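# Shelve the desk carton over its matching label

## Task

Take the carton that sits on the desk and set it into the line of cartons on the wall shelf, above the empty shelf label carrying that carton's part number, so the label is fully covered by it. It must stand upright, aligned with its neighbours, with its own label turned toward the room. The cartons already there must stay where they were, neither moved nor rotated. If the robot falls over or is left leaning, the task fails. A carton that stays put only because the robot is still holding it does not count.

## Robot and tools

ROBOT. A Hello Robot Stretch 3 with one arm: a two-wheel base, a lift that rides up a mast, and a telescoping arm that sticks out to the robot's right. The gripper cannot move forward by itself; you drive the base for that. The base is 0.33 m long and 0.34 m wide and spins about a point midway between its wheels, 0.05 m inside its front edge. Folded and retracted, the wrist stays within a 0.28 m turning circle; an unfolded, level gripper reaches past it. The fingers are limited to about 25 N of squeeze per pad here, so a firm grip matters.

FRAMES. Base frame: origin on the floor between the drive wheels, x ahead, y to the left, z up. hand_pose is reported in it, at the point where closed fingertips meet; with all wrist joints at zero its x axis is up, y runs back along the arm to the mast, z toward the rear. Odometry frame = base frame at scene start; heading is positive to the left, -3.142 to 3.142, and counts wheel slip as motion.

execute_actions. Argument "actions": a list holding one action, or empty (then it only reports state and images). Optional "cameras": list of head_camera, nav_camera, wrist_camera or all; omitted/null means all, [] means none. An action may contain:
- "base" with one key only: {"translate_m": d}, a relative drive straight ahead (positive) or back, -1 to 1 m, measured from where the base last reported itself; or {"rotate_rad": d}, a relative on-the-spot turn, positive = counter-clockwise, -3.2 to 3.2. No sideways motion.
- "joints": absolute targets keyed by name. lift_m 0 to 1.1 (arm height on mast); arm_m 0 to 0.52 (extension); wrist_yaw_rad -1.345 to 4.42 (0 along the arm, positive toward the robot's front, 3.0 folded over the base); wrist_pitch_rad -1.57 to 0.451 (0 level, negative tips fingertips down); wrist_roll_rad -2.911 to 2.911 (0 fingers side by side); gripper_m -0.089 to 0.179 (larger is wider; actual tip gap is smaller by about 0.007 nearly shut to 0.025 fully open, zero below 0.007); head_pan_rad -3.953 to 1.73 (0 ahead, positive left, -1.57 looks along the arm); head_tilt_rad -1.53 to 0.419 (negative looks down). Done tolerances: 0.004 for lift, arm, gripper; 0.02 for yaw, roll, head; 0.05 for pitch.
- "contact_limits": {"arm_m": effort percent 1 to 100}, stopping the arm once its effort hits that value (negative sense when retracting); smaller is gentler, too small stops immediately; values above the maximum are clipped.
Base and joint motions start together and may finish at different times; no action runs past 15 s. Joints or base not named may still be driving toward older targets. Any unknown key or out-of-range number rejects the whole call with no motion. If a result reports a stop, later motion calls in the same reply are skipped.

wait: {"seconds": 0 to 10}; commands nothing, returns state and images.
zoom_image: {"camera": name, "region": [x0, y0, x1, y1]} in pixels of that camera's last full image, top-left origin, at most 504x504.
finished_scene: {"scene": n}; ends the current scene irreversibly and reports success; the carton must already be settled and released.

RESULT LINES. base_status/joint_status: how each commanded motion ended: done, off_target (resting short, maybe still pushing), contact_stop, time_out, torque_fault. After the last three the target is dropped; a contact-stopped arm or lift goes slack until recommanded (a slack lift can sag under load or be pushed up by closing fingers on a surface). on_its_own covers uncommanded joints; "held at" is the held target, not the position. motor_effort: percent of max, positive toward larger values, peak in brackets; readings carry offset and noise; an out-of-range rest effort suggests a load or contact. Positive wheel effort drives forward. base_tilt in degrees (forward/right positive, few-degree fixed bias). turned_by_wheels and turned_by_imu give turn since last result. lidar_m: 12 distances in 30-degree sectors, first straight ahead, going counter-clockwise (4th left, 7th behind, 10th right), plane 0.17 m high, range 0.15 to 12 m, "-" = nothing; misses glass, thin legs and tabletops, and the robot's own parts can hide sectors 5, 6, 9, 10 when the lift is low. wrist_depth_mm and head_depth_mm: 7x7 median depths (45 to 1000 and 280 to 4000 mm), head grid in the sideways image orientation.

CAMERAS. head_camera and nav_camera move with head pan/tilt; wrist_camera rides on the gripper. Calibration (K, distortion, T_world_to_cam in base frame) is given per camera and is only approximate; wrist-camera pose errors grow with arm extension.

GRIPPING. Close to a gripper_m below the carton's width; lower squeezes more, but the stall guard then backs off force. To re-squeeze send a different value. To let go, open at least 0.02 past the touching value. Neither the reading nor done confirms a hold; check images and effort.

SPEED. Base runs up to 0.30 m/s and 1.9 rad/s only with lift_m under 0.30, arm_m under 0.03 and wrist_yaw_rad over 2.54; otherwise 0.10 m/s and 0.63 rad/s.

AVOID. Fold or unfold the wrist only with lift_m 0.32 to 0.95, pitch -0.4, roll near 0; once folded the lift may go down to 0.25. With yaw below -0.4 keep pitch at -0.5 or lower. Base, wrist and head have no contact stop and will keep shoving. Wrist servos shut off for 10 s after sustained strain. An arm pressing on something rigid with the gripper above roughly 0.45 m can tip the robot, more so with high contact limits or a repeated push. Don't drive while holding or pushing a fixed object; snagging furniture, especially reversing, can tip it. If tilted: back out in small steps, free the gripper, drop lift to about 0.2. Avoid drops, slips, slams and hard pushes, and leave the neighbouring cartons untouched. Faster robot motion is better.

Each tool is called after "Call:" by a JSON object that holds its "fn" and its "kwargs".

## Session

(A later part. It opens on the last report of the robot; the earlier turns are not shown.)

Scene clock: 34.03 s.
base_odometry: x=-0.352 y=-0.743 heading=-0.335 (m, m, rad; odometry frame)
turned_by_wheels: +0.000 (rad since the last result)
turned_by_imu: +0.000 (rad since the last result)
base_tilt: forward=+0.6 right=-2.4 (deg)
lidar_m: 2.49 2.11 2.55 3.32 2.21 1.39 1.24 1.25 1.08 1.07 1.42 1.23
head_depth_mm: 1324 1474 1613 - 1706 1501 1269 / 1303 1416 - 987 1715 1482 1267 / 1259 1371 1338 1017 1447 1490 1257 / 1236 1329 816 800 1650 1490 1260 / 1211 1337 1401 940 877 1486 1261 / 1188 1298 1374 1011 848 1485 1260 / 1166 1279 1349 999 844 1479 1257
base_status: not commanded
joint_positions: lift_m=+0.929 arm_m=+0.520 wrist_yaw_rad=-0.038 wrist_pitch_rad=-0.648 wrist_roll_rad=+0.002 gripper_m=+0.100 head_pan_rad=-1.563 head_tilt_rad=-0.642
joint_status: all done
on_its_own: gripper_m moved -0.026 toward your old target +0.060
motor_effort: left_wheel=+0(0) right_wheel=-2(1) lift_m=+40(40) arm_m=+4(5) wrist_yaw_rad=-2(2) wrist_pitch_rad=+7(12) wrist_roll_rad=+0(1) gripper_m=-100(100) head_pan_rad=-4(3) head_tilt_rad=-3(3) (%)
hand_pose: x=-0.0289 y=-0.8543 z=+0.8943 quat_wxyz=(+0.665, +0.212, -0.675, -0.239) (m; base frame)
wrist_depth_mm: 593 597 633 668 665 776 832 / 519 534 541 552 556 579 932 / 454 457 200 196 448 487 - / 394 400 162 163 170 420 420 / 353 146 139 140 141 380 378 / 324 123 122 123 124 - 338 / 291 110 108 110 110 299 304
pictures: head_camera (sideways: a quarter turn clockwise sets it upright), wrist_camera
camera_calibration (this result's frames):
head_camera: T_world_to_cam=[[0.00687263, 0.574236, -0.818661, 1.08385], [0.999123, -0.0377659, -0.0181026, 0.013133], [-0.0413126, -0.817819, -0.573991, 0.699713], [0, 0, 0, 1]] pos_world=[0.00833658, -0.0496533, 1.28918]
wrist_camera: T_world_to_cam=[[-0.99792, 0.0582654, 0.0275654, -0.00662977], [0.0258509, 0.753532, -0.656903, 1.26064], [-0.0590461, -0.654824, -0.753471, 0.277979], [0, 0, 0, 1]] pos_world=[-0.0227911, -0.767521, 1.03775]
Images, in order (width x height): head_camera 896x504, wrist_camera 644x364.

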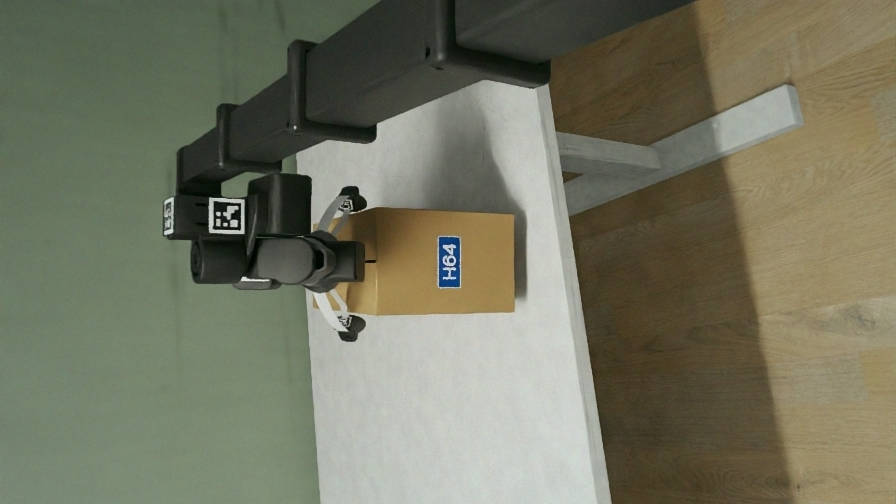

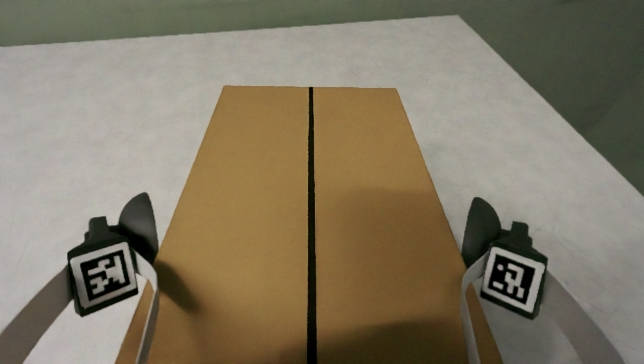

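Call:
{"fn": "execute_actions", "kwargs": {"actions": [{"joints":{"lift_m":0.912,"arm_m":0.43}}], "cameras": ["wrist_camera"]}}

Call:
{"fn": "execute_actions", "kwargs": {"actions": [{"joints":{"gripper_m":0.175}}], "cameras": []}}

Call:
{"fn": "execute_actions", "kwargs": {"actions": [{"joints":{"gripper_m":0.175,"lift_m":0.955,"arm_m":0.52}}], "cameras": []}}

Call:
{"fn": "execute_actions", "kwargs": {"actions": [{"joints":{"wrist_pitch_rad":-1.0}}], "cameras": ["head_camera","wrist_camera"]}}

Call:
{"fn": "execute_actions", "kwargs": {"actions": [{"joints":{"gripper_m":0.0}}], "cameras": []}}

Call:
{"fn": "wait", "kwargs": {"seconds": 2}}

Call:
{"fn": "execute_actions", "kwargs": {"actions": [{"joints":{"lift_m":0.99}}], "cameras": ["head_camera","wrist_camera"]}}

Scene clock: 36.17 s.
base_odometry: x=-0.352 y=-0.743 heading=-0.335 (m, m, rad; odometry frame)
turned_by_wheels: +0.000 (rad since the last result)
turned_by_imu: +0.000 (rad since the last result)
base_tilt: forward=+0.7 right=-2.4 (deg)
lidar_m: 2.49 2.11 2.56 3.32 2.21 1.40 1.24 1.25 1.08 1.06 1.42 1.23
head_depth_mm: 1319 1456 1627 - - 1459 1280 / 1294 1423 - 968 1716 1487 1272 / 1273 1375 - 982 1451 1491 1264 / 1230 1352 - 722 1646 1494 1262 / 1212 1327 1396 907 874 1492 1255 / 1189 1307 1378 1006 847 1467 1262 / 1156 1271 1357 997 841 1489 1246
base_status: not commanded
joint_positions: lift_m=+0.912 arm_m=+0.430 wrist_yaw_rad=-0.038 wrist_pitch_rad=-0.649 wrist_roll_rad=+0.002 gripper_m=+0.071 head_pan_rad=-1.563 head_tilt_rad=-0.642
joint_status: all done
on_its_own: gripper_m moved -0.029 toward your old target +0.060
motor_effort: left_wheel=+0(0) right_wheel=-1(2) lift_m=+19(37) arm_m=-4(5) wrist_yaw_rad=-2(1) wrist_pitch_rad=+7(7) wrist_roll_rad=+0(0) gripper_m=-100(100) head_pan_rad=-3(4) head_tilt_rad=-3(3) (%)
hand_pose: x=-0.0289 y=-0.7648 z=+0.8771 quat_wxyz=(+0.665, +0.212, -0.675, -0.239) (m; base frame)
wrist_depth_mm: 594 604 598 638 627 834 967 / 501 512 213 209 507 536 - / 424 434 177 178 191 450 480 / 375 384 154 156 161 401 406 / 334 138 136 137 138 360 357 / 308 122 122 123 124 - 319 / 272 114 111 112 113 285 289
pictures: wrist_camera
camera_calibration (this result's frames):
wrist_camera: T_world_to_cam=[[-0.997921, 0.0582548, 0.0275732, -0.011385], [0.0258648, 0.753833, -0.656557, 1.18183], [-0.0590332, -0.654478, -0.753773, 0.324195], [0, 0, 0, 1]] pos_world=[-0.0227908, -0.67806, 1.02062]
Images, in order (width x height): wrist_camera 644x364.

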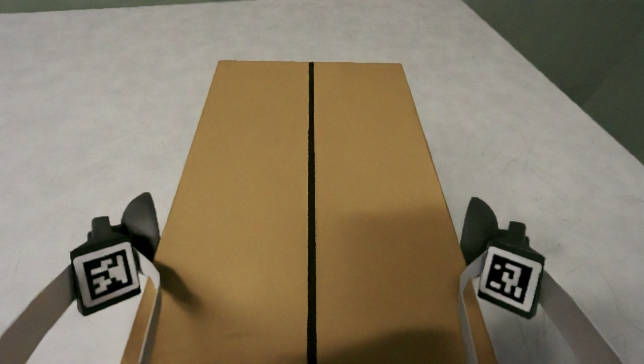

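Scene clock: 38.20 s.
base_odometry: x=-0.352 y=-0.743 heading=-0.335 (m, m, rad; odometry frame)
turned_by_wheels: +0.000 (rad since the last result)
turned_by_imu: +0.000 (rad since the last result)
base_tilt: forward=+0.7 right=-2.4 (deg)
lidar_m: 2.49 2.11 2.55 3.32 2.22 1.39 1.24 1.25 1.08 1.07 1.42 1.23
head_depth_mm: 1308 1460 1628 - - 1463 1279 / 1283 1424 - 971 1720 1485 1263 / 1264 1373 - 985 1447 1497 1260 / 1236 1343 - 724 1639 1492 1258 / 1210 1328 1397 920 875 1483 1257 / 1188 1310 1376 1006 848 1488 1259 / 1160 1274 1354 1003 842 1469 1259
base_status: not commanded
joint_positions: lift_m=+0.912 arm_m=+0.430 wrist_yaw_rad=-0.039 wrist_pitch_rad=-0.640 wrist_roll_rad=+0.002 gripper_m=+0.161 head_pan_rad=-1.563 head_tilt_rad=-0.643
joint_status: gripper_m off_target (ended at +0.161, target +0.175)
motor_effort: left_wheel=+1(1) right_wheel=-1(1) lift_m=+19(19) arm_m=-3(4) wrist_yaw_rad=-2(1) wrist_pitch_rad=+4(7) wrist_roll_rad=-1(1) gripper_m=+100(100) head_pan_rad=-3(3) head_tilt_rad=-2(2) (%)
hand_pose: x=-0.0290 y=-0.7662 z=+0.8788 quat_wxyz=(+0.666, +0.209, -0.676, -0.236) (m; base frame)
wrist_depth_mm: 609 608 632 650 660 842 935 / 503 513 217 213 535 545 - / 437 441 180 182 195 463 489 / 384 386 156 159 164 405 411 / 337 334 139 140 142 367 359 / - 127 125 126 127 304 322 / 280 117 114 114 115 285 293
pictures: none
No camera images: the call's "cameras" was empty. Leave "cameras" out to get every camera's image.

Scene clock: 40.10 s.
base_odometry: x=-0.352 y=-0.743 heading=-0.335 (m, m, rad; odometry frame)
turned_by_wheels: +0.000 (rad since the last result)
turned_by_imu: +0.000 (rad since the last result)
base_tilt: forward=+0.7 right=-2.3 (deg)
lidar_m: 2.49 2.11 2.55 3.32 2.21 1.40 1.24 1.25 1.08 1.07 1.42 1.23
head_depth_mm: 1325 1463 - - 1717 1502 1286 / 1293 1395 1274 1021 1706 1492 1274 / 1262 - 1328 982 1454 1479 1273 / 1233 - 865 727 1667 1504 1254 / 1206 1324 1388 936 875 1493 1269 / 1185 1296 1381 1009 848 1493 1263 / 1161 1279 1340 1002 840 1478 1253
base_status: not commanded
joint_positions: lift_m=+0.955 arm_m=+0.520 wrist_yaw_rad=-0.039 wrist_pitch_rad=-0.641 wrist_roll_rad=+0.002 gripper_m=+0.175 head_pan_rad=-1.563 head_tilt_rad=-0.643
joint_status: all done
motor_effort: left_wheel=+0(0) right_wheel=-2(1) lift_m=+39(40) arm_m=+5(8) wrist_yaw_rad=-1(2) wrist_pitch_rad=+4(5) wrist_roll_rad=-1(1) gripper_m=+0(100) head_pan_rad=-3(3) head_tilt_rad=-3(3) (%)
hand_pose: x=-0.0290 y=-0.8554 z=+0.9207 quat_wxyz=(+0.666, +0.210, -0.676, -0.236) (m; base frame)
wrist_depth_mm: 586 611 636 668 708 798 823 / 586 586 593 606 613 850 965 / 496 489 508 520 527 521 - / 429 440 441 449 453 453 487 / 391 388 188 189 381 418 413 / - 349 168 169 173 357 374 / 315 317 152 153 155 326 326
pictures: none
No camera images: the call's "cameras" was empty. Leave "cameras" out to get every camera's image.

Scene clock: 41.13 s.
base_odometry: x=-0.352 y=-0.743 heading=-0.335 (m, m, rad; odometry frame)
turned_by_wheels: +0.000 (rad since the last result)
turned_by_imu: +0.000 (rad since the last result)
base_tilt: forward=+0.6 right=-2.3 (deg)
lidar_m: 2.49 2.12 2.56 3.32 2.22 1.39 1.24 1.25 1.08 1.06 1.42 1.23
head_depth_mm: 1314 1457 - - 1723 1493 1275 / 1287 1402 1278 1029 1722 1493 1274 / 1264 - 1405 986 1447 1493 1262 / 1241 - 828 728 1665 1499 1267 / 1212 1332 1389 907 874 1488 1251 / 1185 1305 1381 1008 846 1483 1263 / 1169 1281 1362 1005 845 1468 1244
base_status: not commanded
joint_positions: lift_m=+0.955 arm_m=+0.520 wrist_yaw_rad=-0.039 wrist_pitch_rad=-1.004 wrist_roll_rad=+0.002 gripper_m=+0.175 head_pan_rad=-1.563 head_tilt_rad=-0.643
joint_status: all done
motor_effort: left_wheel=+0(0) right_wheel=-1(1) lift_m=+39(39) arm_m=+6(5) wrist_yaw_rad=-2(1) wrist_pitch_rad=+1(4) wrist_roll_rad=-1(1) gripper_m=+1(1) head_pan_rad=-3(3) head_tilt_rad=-3(3) (%)
hand_pose: x=-0.0262 y=-0.7819 z=+0.8642 quat_wxyz=(+0.613, +0.328, -0.627, -0.353) (m; base frame)
wrist_depth_mm: 376 382 162 163 391 393 399 / 355 358 153 154 156 374 380 / 338 338 143 145 146 352 358 / 319 321 136 137 138 330 339 / 308 301 129 130 132 317 322 / - 125 123 124 125 296 307 / 275 270 117 118 119 287 286
pictures: head_camera (sideways: a quarter turn clockwise sets it upright), wrist_camera
camera_calibration (this result's frames):
head_camera: T_world_to_cam=[[0.00687202, 0.574307, -0.818611, 1.08379], [0.999123, -0.0377642, -0.0181066, 0.0131382], [-0.0413129, -0.817768, -0.574063, 0.699806], [0, 0, 0, 1]] pos_world=[0.00833657, -0.0496522, 1.28917]
wrist_camera: T_world_to_cam=[[-0.998293, 0.0485588, 0.0324384, -0.0191264], [0.033986, 0.934828, -0.353472, 1.06599], [-0.0474885, -0.351766, -0.934883, 0.696895], [0, 0, 0, 1]] pos_world=[-0.022228, -0.750441, 1.02893]
Images, in order (width x height): head_camera 896x504, wrist_camera 644x364.

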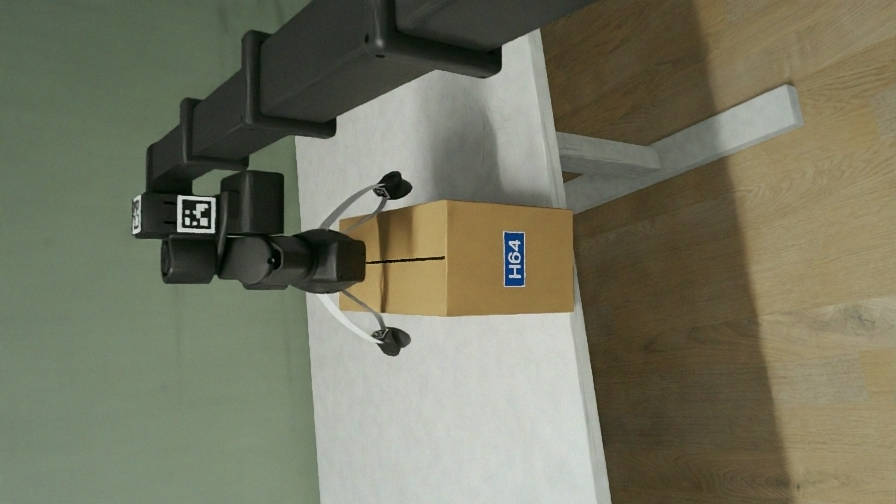

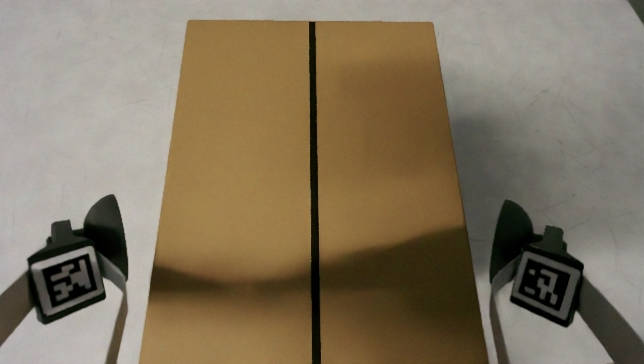

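Scene clock: 43.37 s.
base_odometry: x=-0.352 y=-0.743 heading=-0.335 (m, m, rad; odometry frame)
turned_by_wheels: +0.000 (rad since the last result)
turned_by_imu: +0.000 (rad since the last result)
base_tilt: forward=+0.7 right=-2.4 (deg)
lidar_m: 2.49 2.11 2.55 3.32 2.22 1.39 1.24 1.25 1.08 1.07 1.42 1.22
head_depth_mm: 1323 1446 - - 1724 1489 1280 / 1292 1396 1279 1025 1705 1489 1271 / 1269 - 1412 990 1449 1498 1261 / 1237 - 864 728 1668 1488 1275 / 1211 1342 1404 909 876 1491 1263 / 1193 1307 1378 1005 848 1487 1263 / 1164 1275 1355 1007 843 1486 1255
base_status: not commanded
joint_positions: lift_m=+0.955 arm_m=+0.520 wrist_yaw_rad=-0.039 wrist_pitch_rad=-0.982 wrist_roll_rad=+0.002 gripper_m=+0.103 head_pan_rad=-1.563 head_tilt_rad=-0.643
joint_status: gripper_m off_target (ended at +0.103, target +0.000)
motor_effort: left_wheel=+0(0) right_wheel=+0(2) lift_m=+29(39) arm_m=+5(6) wrist_yaw_rad=-2(1) wrist_pitch_rad=-7(7) wrist_roll_rad=-1(1) gripper_m=-100(100) head_pan_rad=-3(3) head_tilt_rad=-3(2) (%)
hand_pose: x=-0.0263 y=-0.7869 z=+0.8672 quat_wxyz=(+0.616, +0.321, -0.630, -0.346) (m; base frame)
wrist_depth_mm: 394 397 404 406 407 416 416 / 370 375 160 162 165 387 388 / 346 348 151 151 154 363 368 / 326 328 142 143 145 343 346 / 309 135 134 135 137 325 325 / 297 128 127 128 129 - 308 / 279 276 121 121 122 289 292
pictures: none
No camera images: the call's "cameras" was empty. Leave "cameras" out to get every camera's image.

Scene clock: 45.37 s.
base_odometry: x=-0.352 y=-0.743 heading=-0.335 (m, m, rad; odometry frame)
turned_by_wheels: +0.000 (rad since the last result)
turned_by_imu: +0.000 (rad since the last result)
base_tilt: forward=+0.6 right=-2.5 (deg)
lidar_m: 2.49 2.11 2.56 3.32 2.22 1.39 1.24 1.24 1.08 1.06 1.42 1.22
head_depth_mm: 1317 1457 - - 1718 1508 1279 / 1286 1406 1277 1028 1712 1485 1271 / 1262 - 1417 985 1442 1496 1263 / 1240 - 869 730 1663 1490 1263 / 1211 1327 1412 907 879 1494 1271 / 1184 1314 1382 1012 848 1483 1262 / 1160 1271 1343 1006 840 1484 1260
base_status: not commanded
joint_positions: lift_m=+0.955 arm_m=+0.520 wrist_yaw_rad=-0.039 wrist_pitch_rad=-0.981 wrist_roll_rad=+0.002 gripper_m=+0.068 head_pan_rad=-1.563 head_tilt_rad=-0.643
joint_status: gripper_m off_target (ended at +0.103, target +0.000)
on_its_own: gripper_m moved -0.035 toward your old target +0.000
motor_effort: left_wheel=+0(0) right_wheel=-1(2) lift_m=+28(39) arm_m=+6(6) wrist_yaw_rad=-1(1) wrist_pitch_rad=-7(7) wrist_roll_rad=+0(1) gripper_m=-100(100) head_pan_rad=-3(3) head_tilt_rad=-3(2) (%)
hand_pose: x=-0.0264 y=-0.7870 z=+0.8674 quat_wxyz=(+0.617, +0.321, -0.630, -0.346) (m; base frame)
wrist_depth_mm: 393 396 398 404 412 414 420 / 371 365 161 162 166 384 390 / 348 355 151 152 154 365 367 / 325 330 142 143 144 342 347 / 309 135 134 136 136 328 325 / 292 128 128 129 130 296 309 / 279 277 122 122 123 285 293
wait: 2.00 s; at rest by 0.27 s
pictures: head_camera (sideways: a quarter turn clockwise sets it upright), nav_camera (sideways: a quarter turn counterclockwise sets it upright), wrist_camera
camera_calibration (this result's frames):
head_camera: T_world_to_cam=[[0.00687215, 0.574308, -0.818611, 1.08379], [0.999123, -0.0377644, -0.0181066, 0.0131382], [-0.0413131, -0.817768, -0.574063, 0.699806], [0, 0, 0, 1]] pos_world=[0.00833656, -0.0496522, 1.28917]
nav_camera: T_world_to_cam=[[0.0559744, -0.578734, 0.813593, -1.01761], [-0.996798, -0.0789949, 0.0123871, 0.0387582], [0.0571008, -0.811681, -0.581303, 0.712643], [0, 0, 0, 1]] pos_world=[0.0549017, -0.00742612, 1.2417]
wrist_camera: T_world_to_cam=[[-0.998279, 0.0488041, 0.0325278, -0.0190619], [0.0330983, 0.926631, -0.374512, 1.08369], [-0.048419, -0.372791, -0.926651, 0.674327], [0, 0, 0, 1]] pos_world=[-0.0222473, -0.751872, 1.03134]
Images, in order (width x height): head_camera 896x504, nav_camera 672x504, wrist_camera 644x364.

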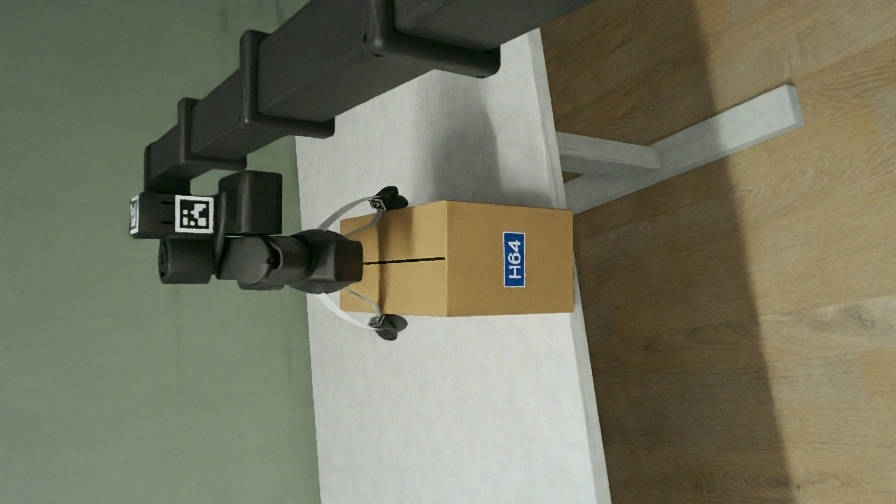

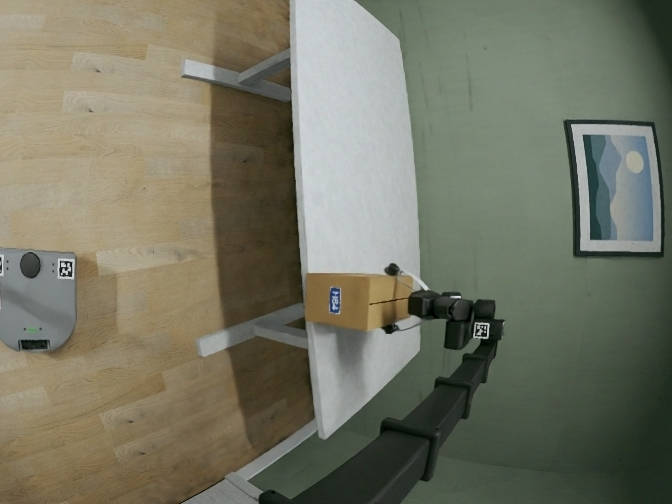

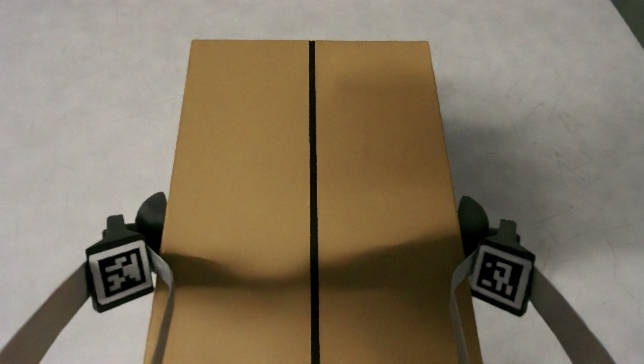

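Scene clock: 46.50 s.
base_odometry: x=-0.352 y=-0.743 heading=-0.335 (m, m, rad; odometry frame)
turned_by_wheels: +0.000 (rad since the last result)
turned_by_imu: +0.000 (rad since the last result)
base_tilt: forward=+0.7 right=-2.3 (deg)
lidar_m: 2.49 2.11 2.56 3.33 2.22 1.40 1.24 1.25 1.08 1.06 1.42 1.23
head_depth_mm: 1317 1424 - 991 1722 1496 1272 / 1295 - 1379 1031 1716 1481 1282 / 1256 1445 1405 979 1437 1492 1273 / 1226 - 805 734 1667 1494 1258 / 1207 1341 1400 941 876 1493 1256 / 1185 1302 1377 1003 844 1477 1256 / 1163 1278 1347 1004 838 1469 1253
base_status: not commanded
joint_positions: lift_m=+0.989 arm_m=+0.520 wrist_yaw_rad=-0.039 wrist_pitch_rad=-1.009 wrist_roll_rad=+0.002 gripper_m=+0.057 head_pan_rad=-1.563 head_tilt_rad=-0.643
joint_status: all done
on_its_own: gripper_m moved -0.011 toward your old target +0.000
motor_effort: left_wheel=+0(0) right_wheel=-1(1) lift_m=+40(42) arm_m=+5(6) wrist_yaw_rad=-1(1) wrist_pitch_rad=+3(8) wrist_roll_rad=-1(1) gripper_m=-100(100) head_pan_rad=-3(3) head_tilt_rad=-3(3) (%)
hand_pose: x=-0.0261 y=-0.7807 z=+0.8985 quat_wxyz=(+0.612, +0.330, -0.626, -0.354) (m; base frame)
wrist_depth_mm: 417 423 150 151 153 445 449 / 390 396 145 147 148 412 420 / 376 376 141 142 144 386 398 / 352 354 138 138 139 374 375 / 338 134 134 135 136 356 356 / 323 130 130 132 132 - 339 / 309 308 127 128 129 318 327
pictures: head_camera (sideways: a quarter turn clockwise sets it upright), wrist_camera
camera_calibration (this result's frames):
head_camera: T_world_to_cam=[[0.00687215, 0.574308, -0.818611, 1.08379], [0.999123, -0.0377644, -0.0181066, 0.0131382], [-0.0413131, -0.817768, -0.574063, 0.699806], [0, 0, 0, 1]] pos_world=[0.00833656, -0.0496522, 1.28917]
wrist_camera: T_world_to_cam=[[-0.998315, 0.0478426, 0.0328292, -0.0211601], [0.0334456, 0.936826, -0.348193, 1.07375], [-0.0474137, -0.346508, -0.936848, 0.735266], [0, 0, 0, 1]] pos_world=[-0.0221749, -0.750125, 1.0634]
Images, in order (width x height): head_camera 896x504, wrist_camera 644x364.

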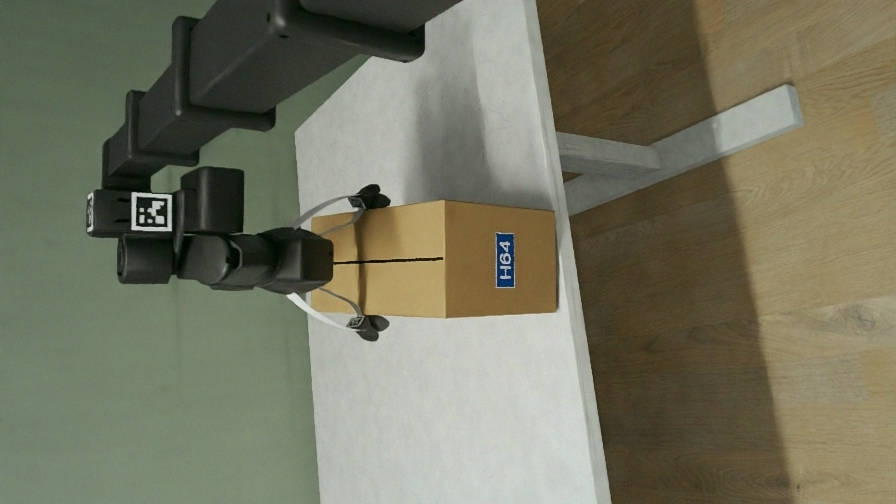

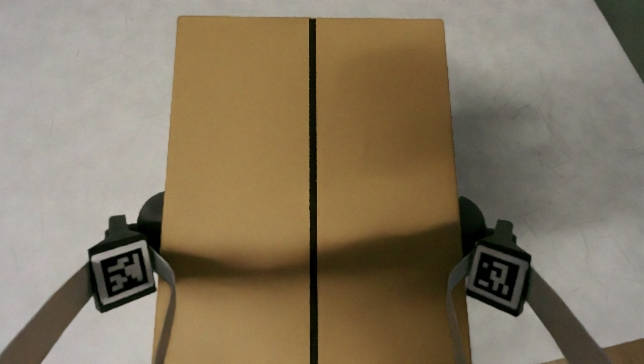

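Call:
{"fn": "execute_actions", "kwargs": {"actions": [{"base":{"rotate_rad":1.40},"joints":{"lift_m":1.02,"arm_m":0.1,"gripper_m":0.05,"head_tilt_rad":-0.8}}], "cameras": ["head_camera"]}}

Call:
{"fn": "execute_actions", "kwargs": {"actions": [{"base":{"translate_m":1}}], "cameras": []}}

Call:
{"fn": "execute_actions", "kwargs": {"actions": [{"base":{"translate_m":1}}], "cameras": []}}

Call:
{"fn": "execute_actions", "kwargs": {"actions": [{"base":{"translate_m":0.717},"joints":{"lift_m":0.97}}], "cameras": []}}

Call:
{"fn": "execute_actions", "kwargs": {"actions": [{"base":{"rotate_rad":1.98}}]}}

Scene clock: 51.07 s.
base_odometry: x=-0.352 y=-0.743 heading=+1.065 (m, m, rad; odometry frame)
turned_by_wheels: +1.400 (rad since the last result)
turned_by_imu: +1.375 (rad since the last result)
base_tilt: forward=+0.8 right=-2.4 (deg)
lidar_m: 3.34 3.03 1.55 1.24 1.24 1.37 1.07 1.41 1.22 2.45 2.12 2.55
head_depth_mm: - - - 1829 1579 1353 1196 / - - - 1810 1551 1334 1193 / 2449 - - - 405 370 1142 / 2395 - - - 401 369 1130 / 2326 2643 2358 499 408 368 1142 / 2233 2478 2334 1867 1565 1353 1174 / 2171 2396 2344 1865 1562 1355 1173
base_status: done
joint_positions: lift_m=+1.019 arm_m=+0.100 wrist_yaw_rad=-0.039 wrist_pitch_rad=-1.010 wrist_roll_rad=+0.002 gripper_m=+0.066 head_pan_rad=-1.563 head_tilt_rad=-0.790
joint_status: gripper_m off_target (ended at +0.066, target +0.050); the others done
on_its_own: gripper_m is held at +0.065, not at your +0.050, by its stall guard, which is still easing
motor_effort: left_wheel=-3(9) right_wheel=+1(7) lift_m=+40(42) arm_m=-4(5) wrist_yaw_rad=-3(1) wrist_pitch_rad=+4(4) wrist_roll_rad=+0(0) gripper_m=-70(100) head_pan_rad=-3(3) head_tilt_rad=-4(14) (%)
hand_pose: x=-0.0261 y=-0.3610 z=+0.9284 quat_wxyz=(+0.612, +0.330, -0.625, -0.355) (m; base frame)
wrist_depth_mm: - - 151 151 153 - 495 / - - 145 147 149 - - / - - 141 143 144 - - / - - 138 138 140 - - / - 134 134 135 136 - - / - 129 130 131 132 - - / 943 957 127 127 129 - -
pictures: head_camera (sideways: a quarter turn clockwise sets it upright)
camera_calibration (this result's frames):
head_camera: T_world_to_cam=[[0.00601235, 0.68856, -0.725154, 0.961975], [0.999098, -0.0346215, -0.0245907, 0.0215759], [-0.0420382, -0.724352, -0.688147, 0.848214], [0, 0, 0, 1]] pos_world=[0.00831723, -0.0472247, 1.28181]
Images, in order (width x height): head_camera 896x504.

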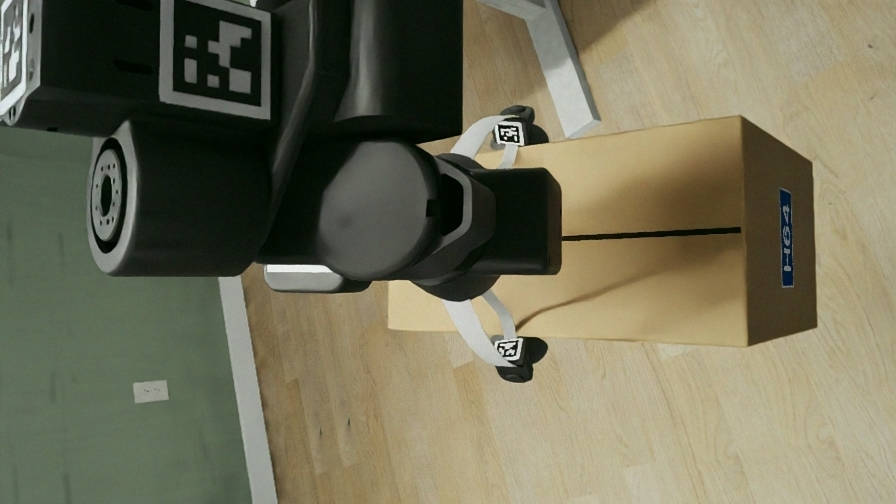

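Scene clock: 62.00 s.
base_odometry: x=+0.132 y=+0.131 heading=+1.065 (m, m, rad; odometry frame)
turned_by_wheels: +0.000 (rad since the last result)
turned_by_imu: +0.003 (rad since the last result)
base_tilt: forward=+0.7 right=-2.4 (deg)
lidar_m: 2.42 2.40 1.97 1.61 1.61 1.73 2.05 1.94 2.59 1.86 1.74 2.37
head_depth_mm: - - - 1825 1602 1369 1189 / - - - 1820 1595 1333 1197 / 2103 - - - 405 370 1144 / 2052 - - - 402 369 1123 / 2004 1987 2149 500 409 368 1137 / 1928 1992 2122 1906 1558 1346 1170 / 1829 1901 2050 1882 1560 1340 1173
base_status: done
joint_positions: lift_m=+1.019 arm_m=+0.100 wrist_yaw_rad=-0.039 wrist_pitch_rad=-1.010 wrist_roll_rad=+0.002 gripper_m=+0.075 head_pan_rad=-1.563 head_tilt_rad=-0.790
joint_status: not commanded
on_its_own: gripper_m is held at +0.074, not at your +0.050, by its stall guard, which is not easing now
motor_effort: left_wheel=-4(5) right_wheel=+2(4) lift_m=+40(40) arm_m=-4(4) wrist_yaw_rad=-2(2) wrist_pitch_rad=+4(4) wrist_roll_rad=-1(0) gripper_m=-62(70) head_pan_rad=-3(4) head_tilt_rad=-3(3) (%)
hand_pose: x=-0.0261 y=-0.3610 z=+0.9284 quat_wxyz=(+0.612, +0.330, -0.625, -0.355) (m; base frame)
wrist_depth_mm: - - 150 151 154 - - / - - 145 147 148 - - / - - 141 143 144 - - / - - 138 138 140 - - / - 134 134 135 136 - - / - 130 130 132 132 - - / 971 965 127 128 129 - -
pictures: none
No camera images: the call's "cameras" was empty. Leave "cameras" out to get every camera's image.

Scene clock: 72.97 s.
base_odometry: x=+0.617 y=+1.006 heading=+1.065 (m, m, rad; odometry frame)
turned_by_wheels: +0.000 (rad since the last result)
turned_by_imu: +0.003 (rad since the last result)
base_tilt: forward=+0.6 right=-2.4 (deg)
lidar_m: 1.48 1.47 1.62 1.96 1.95 2.16 3.04 2.82 2.10 1.44 1.80 1.81
head_depth_mm: - - - 1827 1604 1370 1191 / - - - 1810 1582 1329 1194 / 1763 - - - 404 370 1140 / 1705 - - - 402 368 1118 / 1651 1739 1799 500 409 368 1144 / 1597 1756 2026 1889 1567 1346 1178 / 1561 1738 1945 1857 1564 1330 1171
base_status: done
joint_positions: lift_m=+1.019 arm_m=+0.100 wrist_yaw_rad=-0.039 wrist_pitch_rad=-1.010 wrist_roll_rad=+0.002 gripper_m=+0.075 head_pan_rad=-1.563 head_tilt_rad=-0.790
joint_status: not commanded
on_its_own: gripper_m is held at +0.074, not at your +0.050, by its stall guard, which is not easing now
motor_effort: left_wheel=-4(5) right_wheel=+1(5) lift_m=+40(40) arm_m=-5(4) wrist_yaw_rad=-2(1) wrist_pitch_rad=+4(4) wrist_roll_rad=-1(1) gripper_m=-62(62) head_pan_rad=-3(3) head_tilt_rad=-3(4) (%)
hand_pose: x=-0.0261 y=-0.3610 z=+0.9284 quat_wxyz=(+0.612, +0.330, -0.625, -0.355) (m; base frame)
wrist_depth_mm: - - 150 152 153 - - / - - 146 147 149 - - / - - 141 142 144 - - / - - 137 138 140 - - / - 134 134 136 136 - - / - 130 131 131 132 - - / 969 980 127 128 129 - -
pictures: none
No camera images: the call's "cameras" was empty. Leave "cameras" out to get every camera's image.

Scene clock: 81.10 s.
base_odometry: x=+0.964 y=+1.633 heading=+1.065 (m, m, rad; odometry frame)
turned_by_wheels: +0.000 (rad since the last result)
turned_by_imu: +0.002 (rad since the last result)
base_tilt: forward=+0.6 right=-2.3 (deg)
lidar_m: 0.81 0.81 0.89 1.40 2.20 2.42 3.77 3.48 1.55 1.57 1.56 0.99
head_depth_mm: 1694 1796 - - 1541 1359 1192 / 1624 1781 - - 1529 1356 1182 / 1542 1745 - - 450 413 1132 / 1495 1682 - - - 412 500 / 1427 1612 1846 1852 463 416 1118 / 1371 1547 1761 1888 1573 1338 1184 / 1328 1485 1693 1817 1564 1346 1171
base_status: done
joint_positions: lift_m=+0.970 arm_m=+0.100 wrist_yaw_rad=-0.039 wrist_pitch_rad=-1.010 wrist_roll_rad=+0.002 gripper_m=+0.075 head_pan_rad=-1.563 head_tilt_rad=-0.790
joint_status: all done
on_its_own: gripper_m is held at +0.074, not at your +0.050, by its stall guard, which is not easing now
motor_effort: left_wheel=-4(5) right_wheel=+2(5) lift_m=+19(35) arm_m=-4(4) wrist_yaw_rad=-2(1) wrist_pitch_rad=+4(4) wrist_roll_rad=-1(0) gripper_m=-62(62) head_pan_rad=-3(4) head_tilt_rad=-3(4) (%)
hand_pose: x=-0.0261 y=-0.3610 z=+0.8793 quat_wxyz=(+0.612, +0.330, -0.625, -0.355) (m; base frame)
wrist_depth_mm: - - 149 151 154 - - / - - 145 148 149 - - / - - 141 142 145 - - / - - 138 139 140 - - / - 134 133 135 136 - - / 998 131 130 132 132 - - / 906 918 127 129 129 942 994
pictures: none
No camera images: the call's "cameras" was empty. Leave "cameras" out to get every camera's image.

Scene clock: 85.17 s.
base_odometry: x=+0.964 y=+1.633 heading=+3.045 (m, m, rad; odometry frame)
turned_by_wheels: +1.980 (rad since the last result)
turned_by_imu: +1.943 (rad since the last result)
base_tilt: forward=+0.6 right=-2.4 (deg)
lidar_m: 2.19 2.31 3.25 3.47 1.56 1.54 1.56 1.09 0.83 0.81 0.85 1.20
head_depth_mm: 685 745 - - 1324 1358 1194 / 688 740 - - 1338 1360 1185 / 688 771 - - 450 411 1124 / 687 773 - - - 412 499 / 690 776 834 684 462 417 1119 / 688 777 742 697 1272 1359 1174 / 689 777 793 749 1265 1347 1171
base_status: done
joint_positions: lift_m=+0.970 arm_m=+0.100 wrist_yaw_rad=-0.039 wrist_pitch_rad=-1.010 wrist_roll_rad=+0.002 gripper_m=+0.075 head_pan_rad=-1.563 head_tilt_rad=-0.790
joint_status: not commanded
on_its_own: gripper_m is held at +0.074, not at your +0.050, by its stall guard, which is not easing now
motor_effort: left_wheel=-4(8) right_wheel=+2(6) lift_m=+19(19) arm_m=-4(4) wrist_yaw_rad=-2(1) wrist_pitch_rad=+4(4) wrist_roll_rad=-1(1) gripper_m=-62(62) head_pan_rad=-3(3) head_tilt_rad=-4(4) (%)
hand_pose: x=-0.0261 y=-0.3610 z=+0.8793 quat_wxyz=(+0.612, +0.330, -0.625, -0.355) (m; base frame)
wrist_depth_mm: 328 304 150 151 153 295 305 / 387 394 146 147 149 362 421 / - - 141 142 145 972 452 / - - 137 139 140 - - / - 133 134 135 136 - - / 979 130 131 131 132 - - / 919 924 127 128 129 970 988
pictures: head_camera (sideways: a quarter turn clockwise sets it upright), nav_camera (sideways: a quarter turn counterclockwise sets it upright), wrist_camera
camera_calibration (this result's frames):
head_camera: T_world_to_cam=[[0.00601354, 0.688566, -0.725149, 0.961968], [0.999098, -0.0346231, -0.0245911, 0.0215763], [-0.0420395, -0.724347, -0.688153, 0.848221], [0, 0, 0, 1]] pos_world=[0.00831715, -0.0472246, 1.28181]
nav_camera: T_world_to_cam=[[0.0568269, -0.692202, 0.719463, -0.894923], [-0.996792, -0.0800218, 0.00174208, 0.0526181], [0.0563669, -0.717254, -0.694528, 0.859931], [0, 0, 0, 1]] pos_world=[0.0548334, 0.00153276, 1.24102]
wrist_camera: T_world_to_cam=[[-0.998317, 0.04778, 0.0328566, -0.0406456], [0.0334286, 0.937203, -0.347179, 0.673128], [-0.0473815, -0.345497, -0.937223, 0.863392], [0, 0, 0, 1]] pos_world=[-0.0221702, -0.330617, 1.04422]
Images, in order (width x height): head_camera 896x504, nav_camera 672x504, wrist_camera 644x364.

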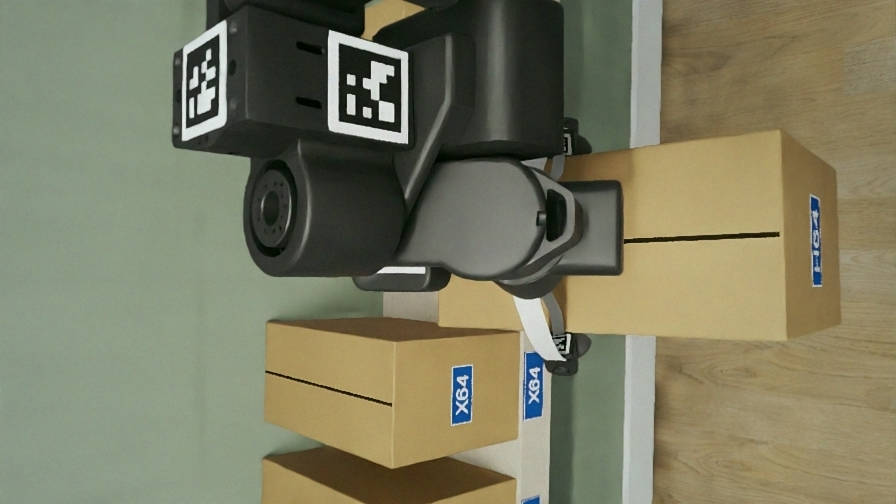

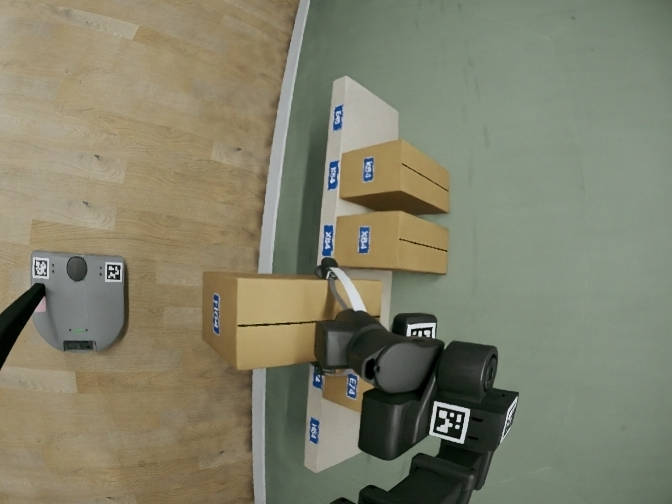

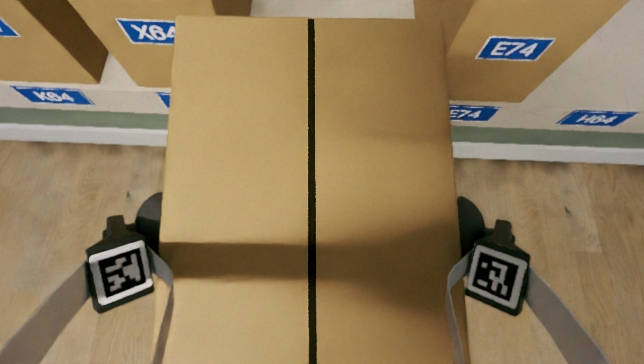

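Call:
{"fn": "execute_actions", "kwargs": {"actions": [{"base":{"rotate_rad":-0.045}}], "cameras": []}}

Call:
{"fn": "execute_actions", "kwargs": {"actions": [{"base":{"translate_m":-0.335}}], "cameras": ["head_camera","wrist_camera"]}}

Call:
{"fn": "execute_actions", "kwargs": {"actions": [{"joints":{"arm_m":0.42}}], "cameras": ["head_camera","wrist_camera"]}}

Scene clock: 86.53 s.
base_odometry: x=+0.964 y=+1.633 heading=+3.000 (m, m, rad; odometry frame)
turned_by_wheels: -0.045 (rad since the last result)
turned_by_imu: -0.044 (rad since the last result)
base_tilt: forward=+0.6 right=-2.4 (deg)
lidar_m: 2.19 2.29 3.12 3.93 2.05 1.55 1.56 1.14 0.83 0.81 0.84 1.15
head_depth_mm: 695 757 - - 1350 1379 1195 / 691 746 - - 1366 1373 1186 / 688 772 - - 449 412 1117 / 689 776 - - - 412 499 / 686 772 871 798 463 418 1122 / 683 768 742 692 1243 1338 1181 / 679 766 789 707 1237 1350 1173
base_status: done
joint_positions: lift_m=+0.970 arm_m=+0.100 wrist_yaw_rad=-0.039 wrist_pitch_rad=-1.010 wrist_roll_rad=+0.002 gripper_m=+0.075 head_pan_rad=-1.563 head_tilt_rad=-0.790
joint_status: not commanded
on_its_own: gripper_m is held at +0.074, not at your +0.050, by its stall guard, which is not easing now
motor_effort: left_wheel=+1(2) right_wheel=-1(2) lift_m=+20(19) arm_m=-4(5) wrist_yaw_rad=-2(2) wrist_pitch_rad=+4(4) wrist_roll_rad=+0(0) gripper_m=-62(62) head_pan_rad=-4(4) head_tilt_rad=-4(3) (%)
hand_pose: x=-0.0261 y=-0.3610 z=+0.8793 quat_wxyz=(+0.612, +0.330, -0.625, -0.355) (m; base frame)
wrist_depth_mm: 314 297 150 151 153 307 441 / 380 366 146 146 148 397 417 / - - 142 143 144 - - / - - 137 139 139 - - / - 134 134 135 136 - - / 985 130 130 131 133 - - / 935 947 126 128 129 975 -
pictures: none
No camera images: the call's "cameras" was empty. Leave "cameras" out to get every camera's image.

Scene clock: 90.83 s.
base_odometry: x=+1.296 y=+1.586 heading=+3.000 (m, m, rad; odometry frame)
turned_by_wheels: +0.000 (rad since the last result)
turned_by_imu: +0.001 (rad since the last result)
base_tilt: forward=+0.6 right=-2.4 (deg)
lidar_m: 2.53 2.62 3.56 3.50 1.32 1.27 1.22 1.14 0.83 0.80 0.83 1.14
head_depth_mm: 695 761 - - 1352 1368 1192 / 692 748 - - 1362 1357 1188 / 690 772 - - 450 412 1128 / 686 778 - - - 411 501 / 685 775 871 814 462 417 1120 / 681 769 745 688 1249 1355 1177 / 679 766 796 703 1238 1334 1175
base_status: done
joint_positions: lift_m=+0.970 arm_m=+0.100 wrist_yaw_rad=-0.039 wrist_pitch_rad=-1.010 wrist_roll_rad=+0.002 gripper_m=+0.075 head_pan_rad=-1.563 head_tilt_rad=-0.790
joint_status: not commanded
on_its_own: gripper_m is held at +0.074, not at your +0.050, by its stall guard, which is not easing now
motor_effort: left_wheel=+0(1) right_wheel=-1(5) lift_m=+19(19) arm_m=-4(4) wrist_yaw_rad=-2(2) wrist_pitch_rad=+4(4) wrist_roll_rad=+0(1) gripper_m=-63(63) head_pan_rad=-3(3) head_tilt_rad=-3(3) (%)
hand_pose: x=-0.0261 y=-0.3610 z=+0.8793 quat_wxyz=(+0.612, +0.330, -0.625, -0.355) (m; base frame)
wrist_depth_mm: 315 293 149 151 153 654 644 / 397 358 145 147 149 783 786 / 967 - 141 142 145 - - / - - 138 139 140 - - / - 134 134 135 136 - - / 970 130 131 131 132 - - / 922 894 127 128 129 942 956
pictures: head_camera (sideways: a quarter turn clockwise sets it upright), wrist_camera
camera_calibration (this result's frames):
head_camera: T_world_to_cam=[[0.00601378, 0.688566, -0.725149, 0.961968], [0.999098, -0.0346235, -0.0245911, 0.0215763], [-0.0420398, -0.724347, -0.688153, 0.848221], [0, 0, 0, 1]] pos_world=[0.00831713, -0.0472246, 1.28181]
wrist_camera: T_world_to_cam=[[-0.998317, 0.0477805, 0.0328563, -0.0406461], [0.0334292, 0.937203, -0.347179, 0.673113], [-0.0473814, -0.345497, -0.937223, 0.863398], [0, 0, 0, 1]] pos_world=[-0.0221702, -0.3306, 1.04422]
Images, in order (width x height): head_camera 896x504, wrist_camera 644x364.

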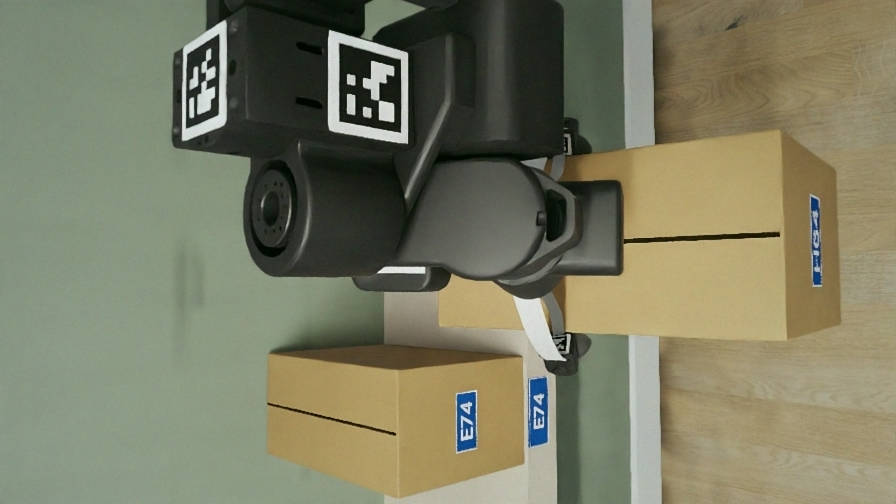

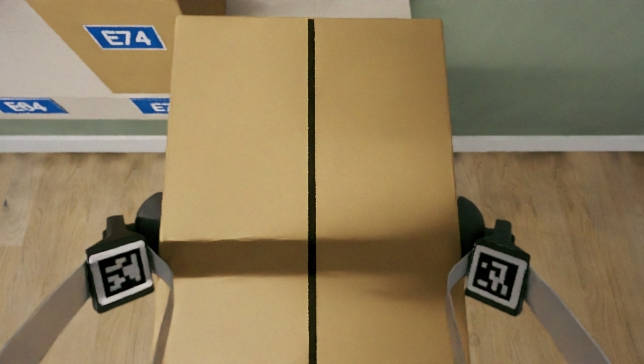

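Scene clock: 94.40 s.
base_odometry: x=+1.296 y=+1.586 heading=+3.000 (m, m, rad; odometry frame)
turned_by_wheels: +0.000 (rad since the last result)
turned_by_imu: +0.001 (rad since the last result)
base_tilt: forward=+0.5 right=-2.4 (deg)
lidar_m: 2.52 2.63 3.57 3.51 1.32 1.27 1.23 1.14 0.84 0.81 0.84 1.14
head_depth_mm: 681 - 922 1064 1293 1360 1192 / - 795 900 1057 1281 1366 1187 / - 809 861 822 1270 1354 1187 / 664 - 683 658 1263 1352 1187 / 685 772 825 811 1255 1341 1179 / 680 771 744 689 1250 1342 1180 / 679 768 793 703 1237 1342 1172
base_status: not commanded
joint_positions: lift_m=+0.970 arm_m=+0.420 wrist_yaw_rad=-0.039 wrist_pitch_rad=-1.010 wrist_roll_rad=+0.002 gripper_m=+0.075 head_pan_rad=-1.563 head_tilt_rad=-0.790
joint_status: all done
on_its_own: gripper_m is held at +0.074, not at your +0.050, by its stall guard, which is not easing now
motor_effort: left_wheel=+0(1) right_wheel=-2(1) lift_m=+19(19) arm_m=+5(5) wrist_yaw_rad=-1(2) wrist_pitch_rad=+4(4) wrist_roll_rad=-1(0) gripper_m=-62(62) head_pan_rad=-3(3) head_tilt_rad=-3(4) (%)
hand_pose: x=-0.0261 y=-0.6803 z=+0.8793 quat_wxyz=(+0.612, +0.330, -0.625, -0.355) (m; base frame)
wrist_depth_mm: 198 202 150 151 153 219 219 / 190 198 145 147 149 271 271 / 180 197 141 142 144 352 358 / 171 184 138 139 140 517 520 / 163 134 134 135 136 810 917 / - 130 131 131 133 - - / 152 181 127 128 129 954 981
pictures: head_camera (sideways: a quarter turn clockwise sets it upright), wrist_camera
camera_calibration (this result's frames):
head_camera: T_world_to_cam=[[0.0060292, 0.688578, -0.725137, 0.961952], [0.999097, -0.0346456, -0.0245918, 0.0215773], [-0.0420562, -0.724334, -0.688165, 0.848238], [0, 0, 0, 1]] pos_world=[0.00831606, -0.0472243, 1.28181]
wrist_camera: T_world_to_cam=[[-0.998317, 0.0477792, 0.0328569, -0.025386], [0.0334304, 0.937221, -0.347129, 0.972416], [-0.0473797, -0.345447, -0.937242, 0.753093], [0, 0, 0, 1]] pos_world=[-0.0221701, -0.650003, 1.04422]
Images, in order (width x height): head_camera 896x504, wrist_camera 644x364.

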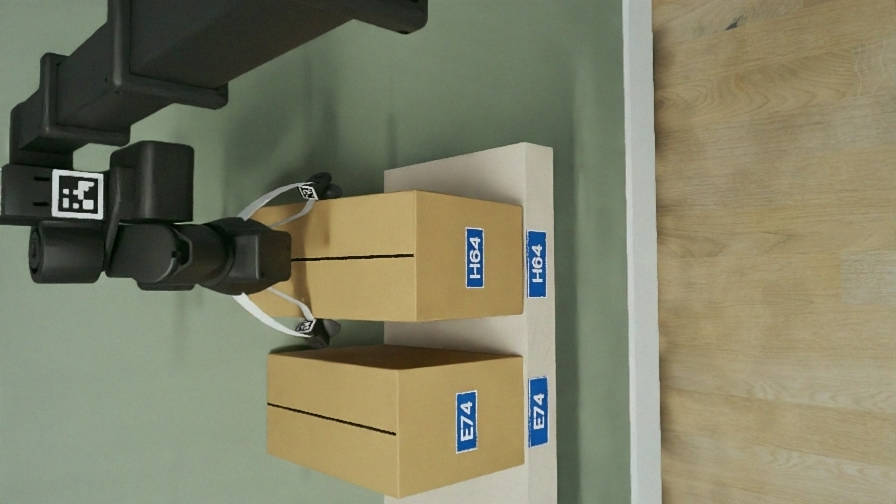

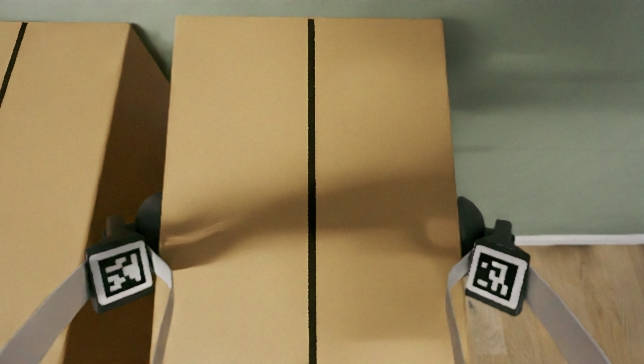

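Call:
{"fn": "execute_actions", "kwargs": {"actions": [{"joints":{"arm_m":0.443,"lift_m":0.934}}], "cameras": ["head_camera","wrist_camera"]}}

Scene clock: 95.67 s.
base_odometry: x=+1.296 y=+1.586 heading=+3.000 (m, m, rad; odometry frame)
turned_by_wheels: +0.000 (rad since the last result)
turned_by_imu: +0.000 (rad since the last result)
base_tilt: forward=+0.5 right=-2.4 (deg)
lidar_m: 2.53 2.61 3.54 3.50 1.32 1.27 1.23 1.14 0.84 0.80 0.84 1.14
head_depth_mm: 696 756 - 1074 1293 1381 1195 / 682 - 920 1059 1280 1368 1185 / 667 811 877 845 1265 1353 1185 / 666 - 725 684 1264 1350 1179 / 683 774 835 811 1257 1342 1175 / 682 768 741 691 1248 1351 1180 / 680 763 799 701 1236 1352 1180
base_status: not commanded
joint_positions: lift_m=+0.936 arm_m=+0.442 wrist_yaw_rad=-0.039 wrist_pitch_rad=-0.992 wrist_roll_rad=+0.002 gripper_m=+0.075 head_pan_rad=-1.563 head_tilt_rad=-0.790
joint_status: lift_m contact_stop (moved -0.035 of -0.036); the others done
on_its_own: gripper_m is held at +0.074, not at your +0.050, by its stall guard, which is not easing now; lift_m is slack since a contact_stop, until your next command for it
motor_effort: left_wheel=+0(1) right_wheel=-1(2) lift_m=+28(28) arm_m=+9(10) wrist_yaw_rad=-2(2) wrist_pitch_rad=-3(8) wrist_roll_rad=+0(0) gripper_m=-63(63) head_pan_rad=-4(3) head_tilt_rad=-4(4) (%)
hand_pose: x=-0.0263 y=-0.7074 z=+0.8469 quat_wxyz=(+0.615, +0.324, -0.628, -0.349) (m; base frame)
wrist_depth_mm: 166 179 174 174 175 183 183 / 160 201 160 163 165 223 226 / 153 212 151 153 154 292 293 / 149 195 143 144 146 414 416 / 148 136 135 137 138 632 721 / - 128 128 129 130 - 991 / 151 171 122 123 123 915 931
pictures: head_camera (sideways: a quarter turn clockwise sets it upright), wrist_camera
camera_calibration (this result's frames):
head_camera: T_world_to_cam=[[0.00602813, 0.688719, -0.725004, 0.961778], [0.999097, -0.0346408, -0.0246, 0.0215879], [-0.0420572, -0.724201, -0.688306, 0.84842], [0, 0, 0, 1]] pos_world=[0.00831603, -0.0472204, 1.2818]
wrist_camera: T_world_to_cam=[[-0.998294, 0.0483714, 0.0326888, -0.0226343], [0.0331561, 0.93061, -0.364507, 0.996558], [-0.0480523, -0.362802, -0.930627, 0.695549], [0, 0, 0, 1]] pos_world=[-0.022215, -0.673966, 1.01129]
Images, in order (width x height): head_camera 896x504, wrist_camera 644x364.

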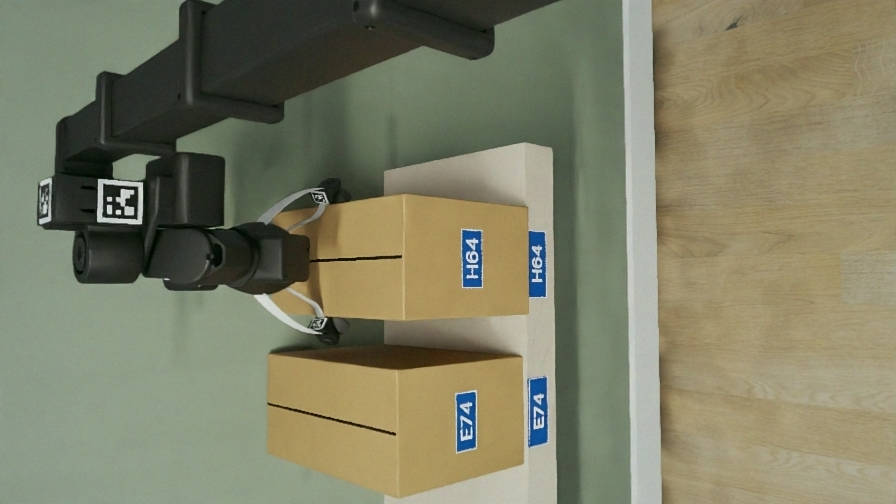

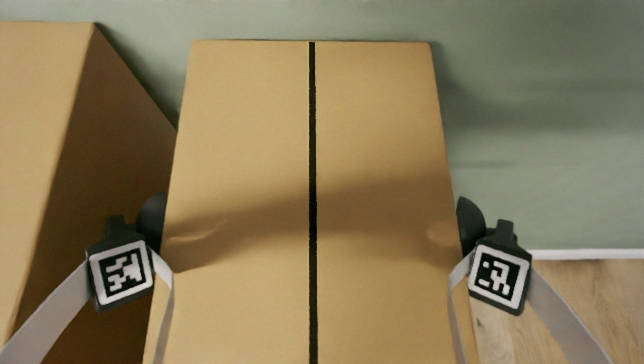

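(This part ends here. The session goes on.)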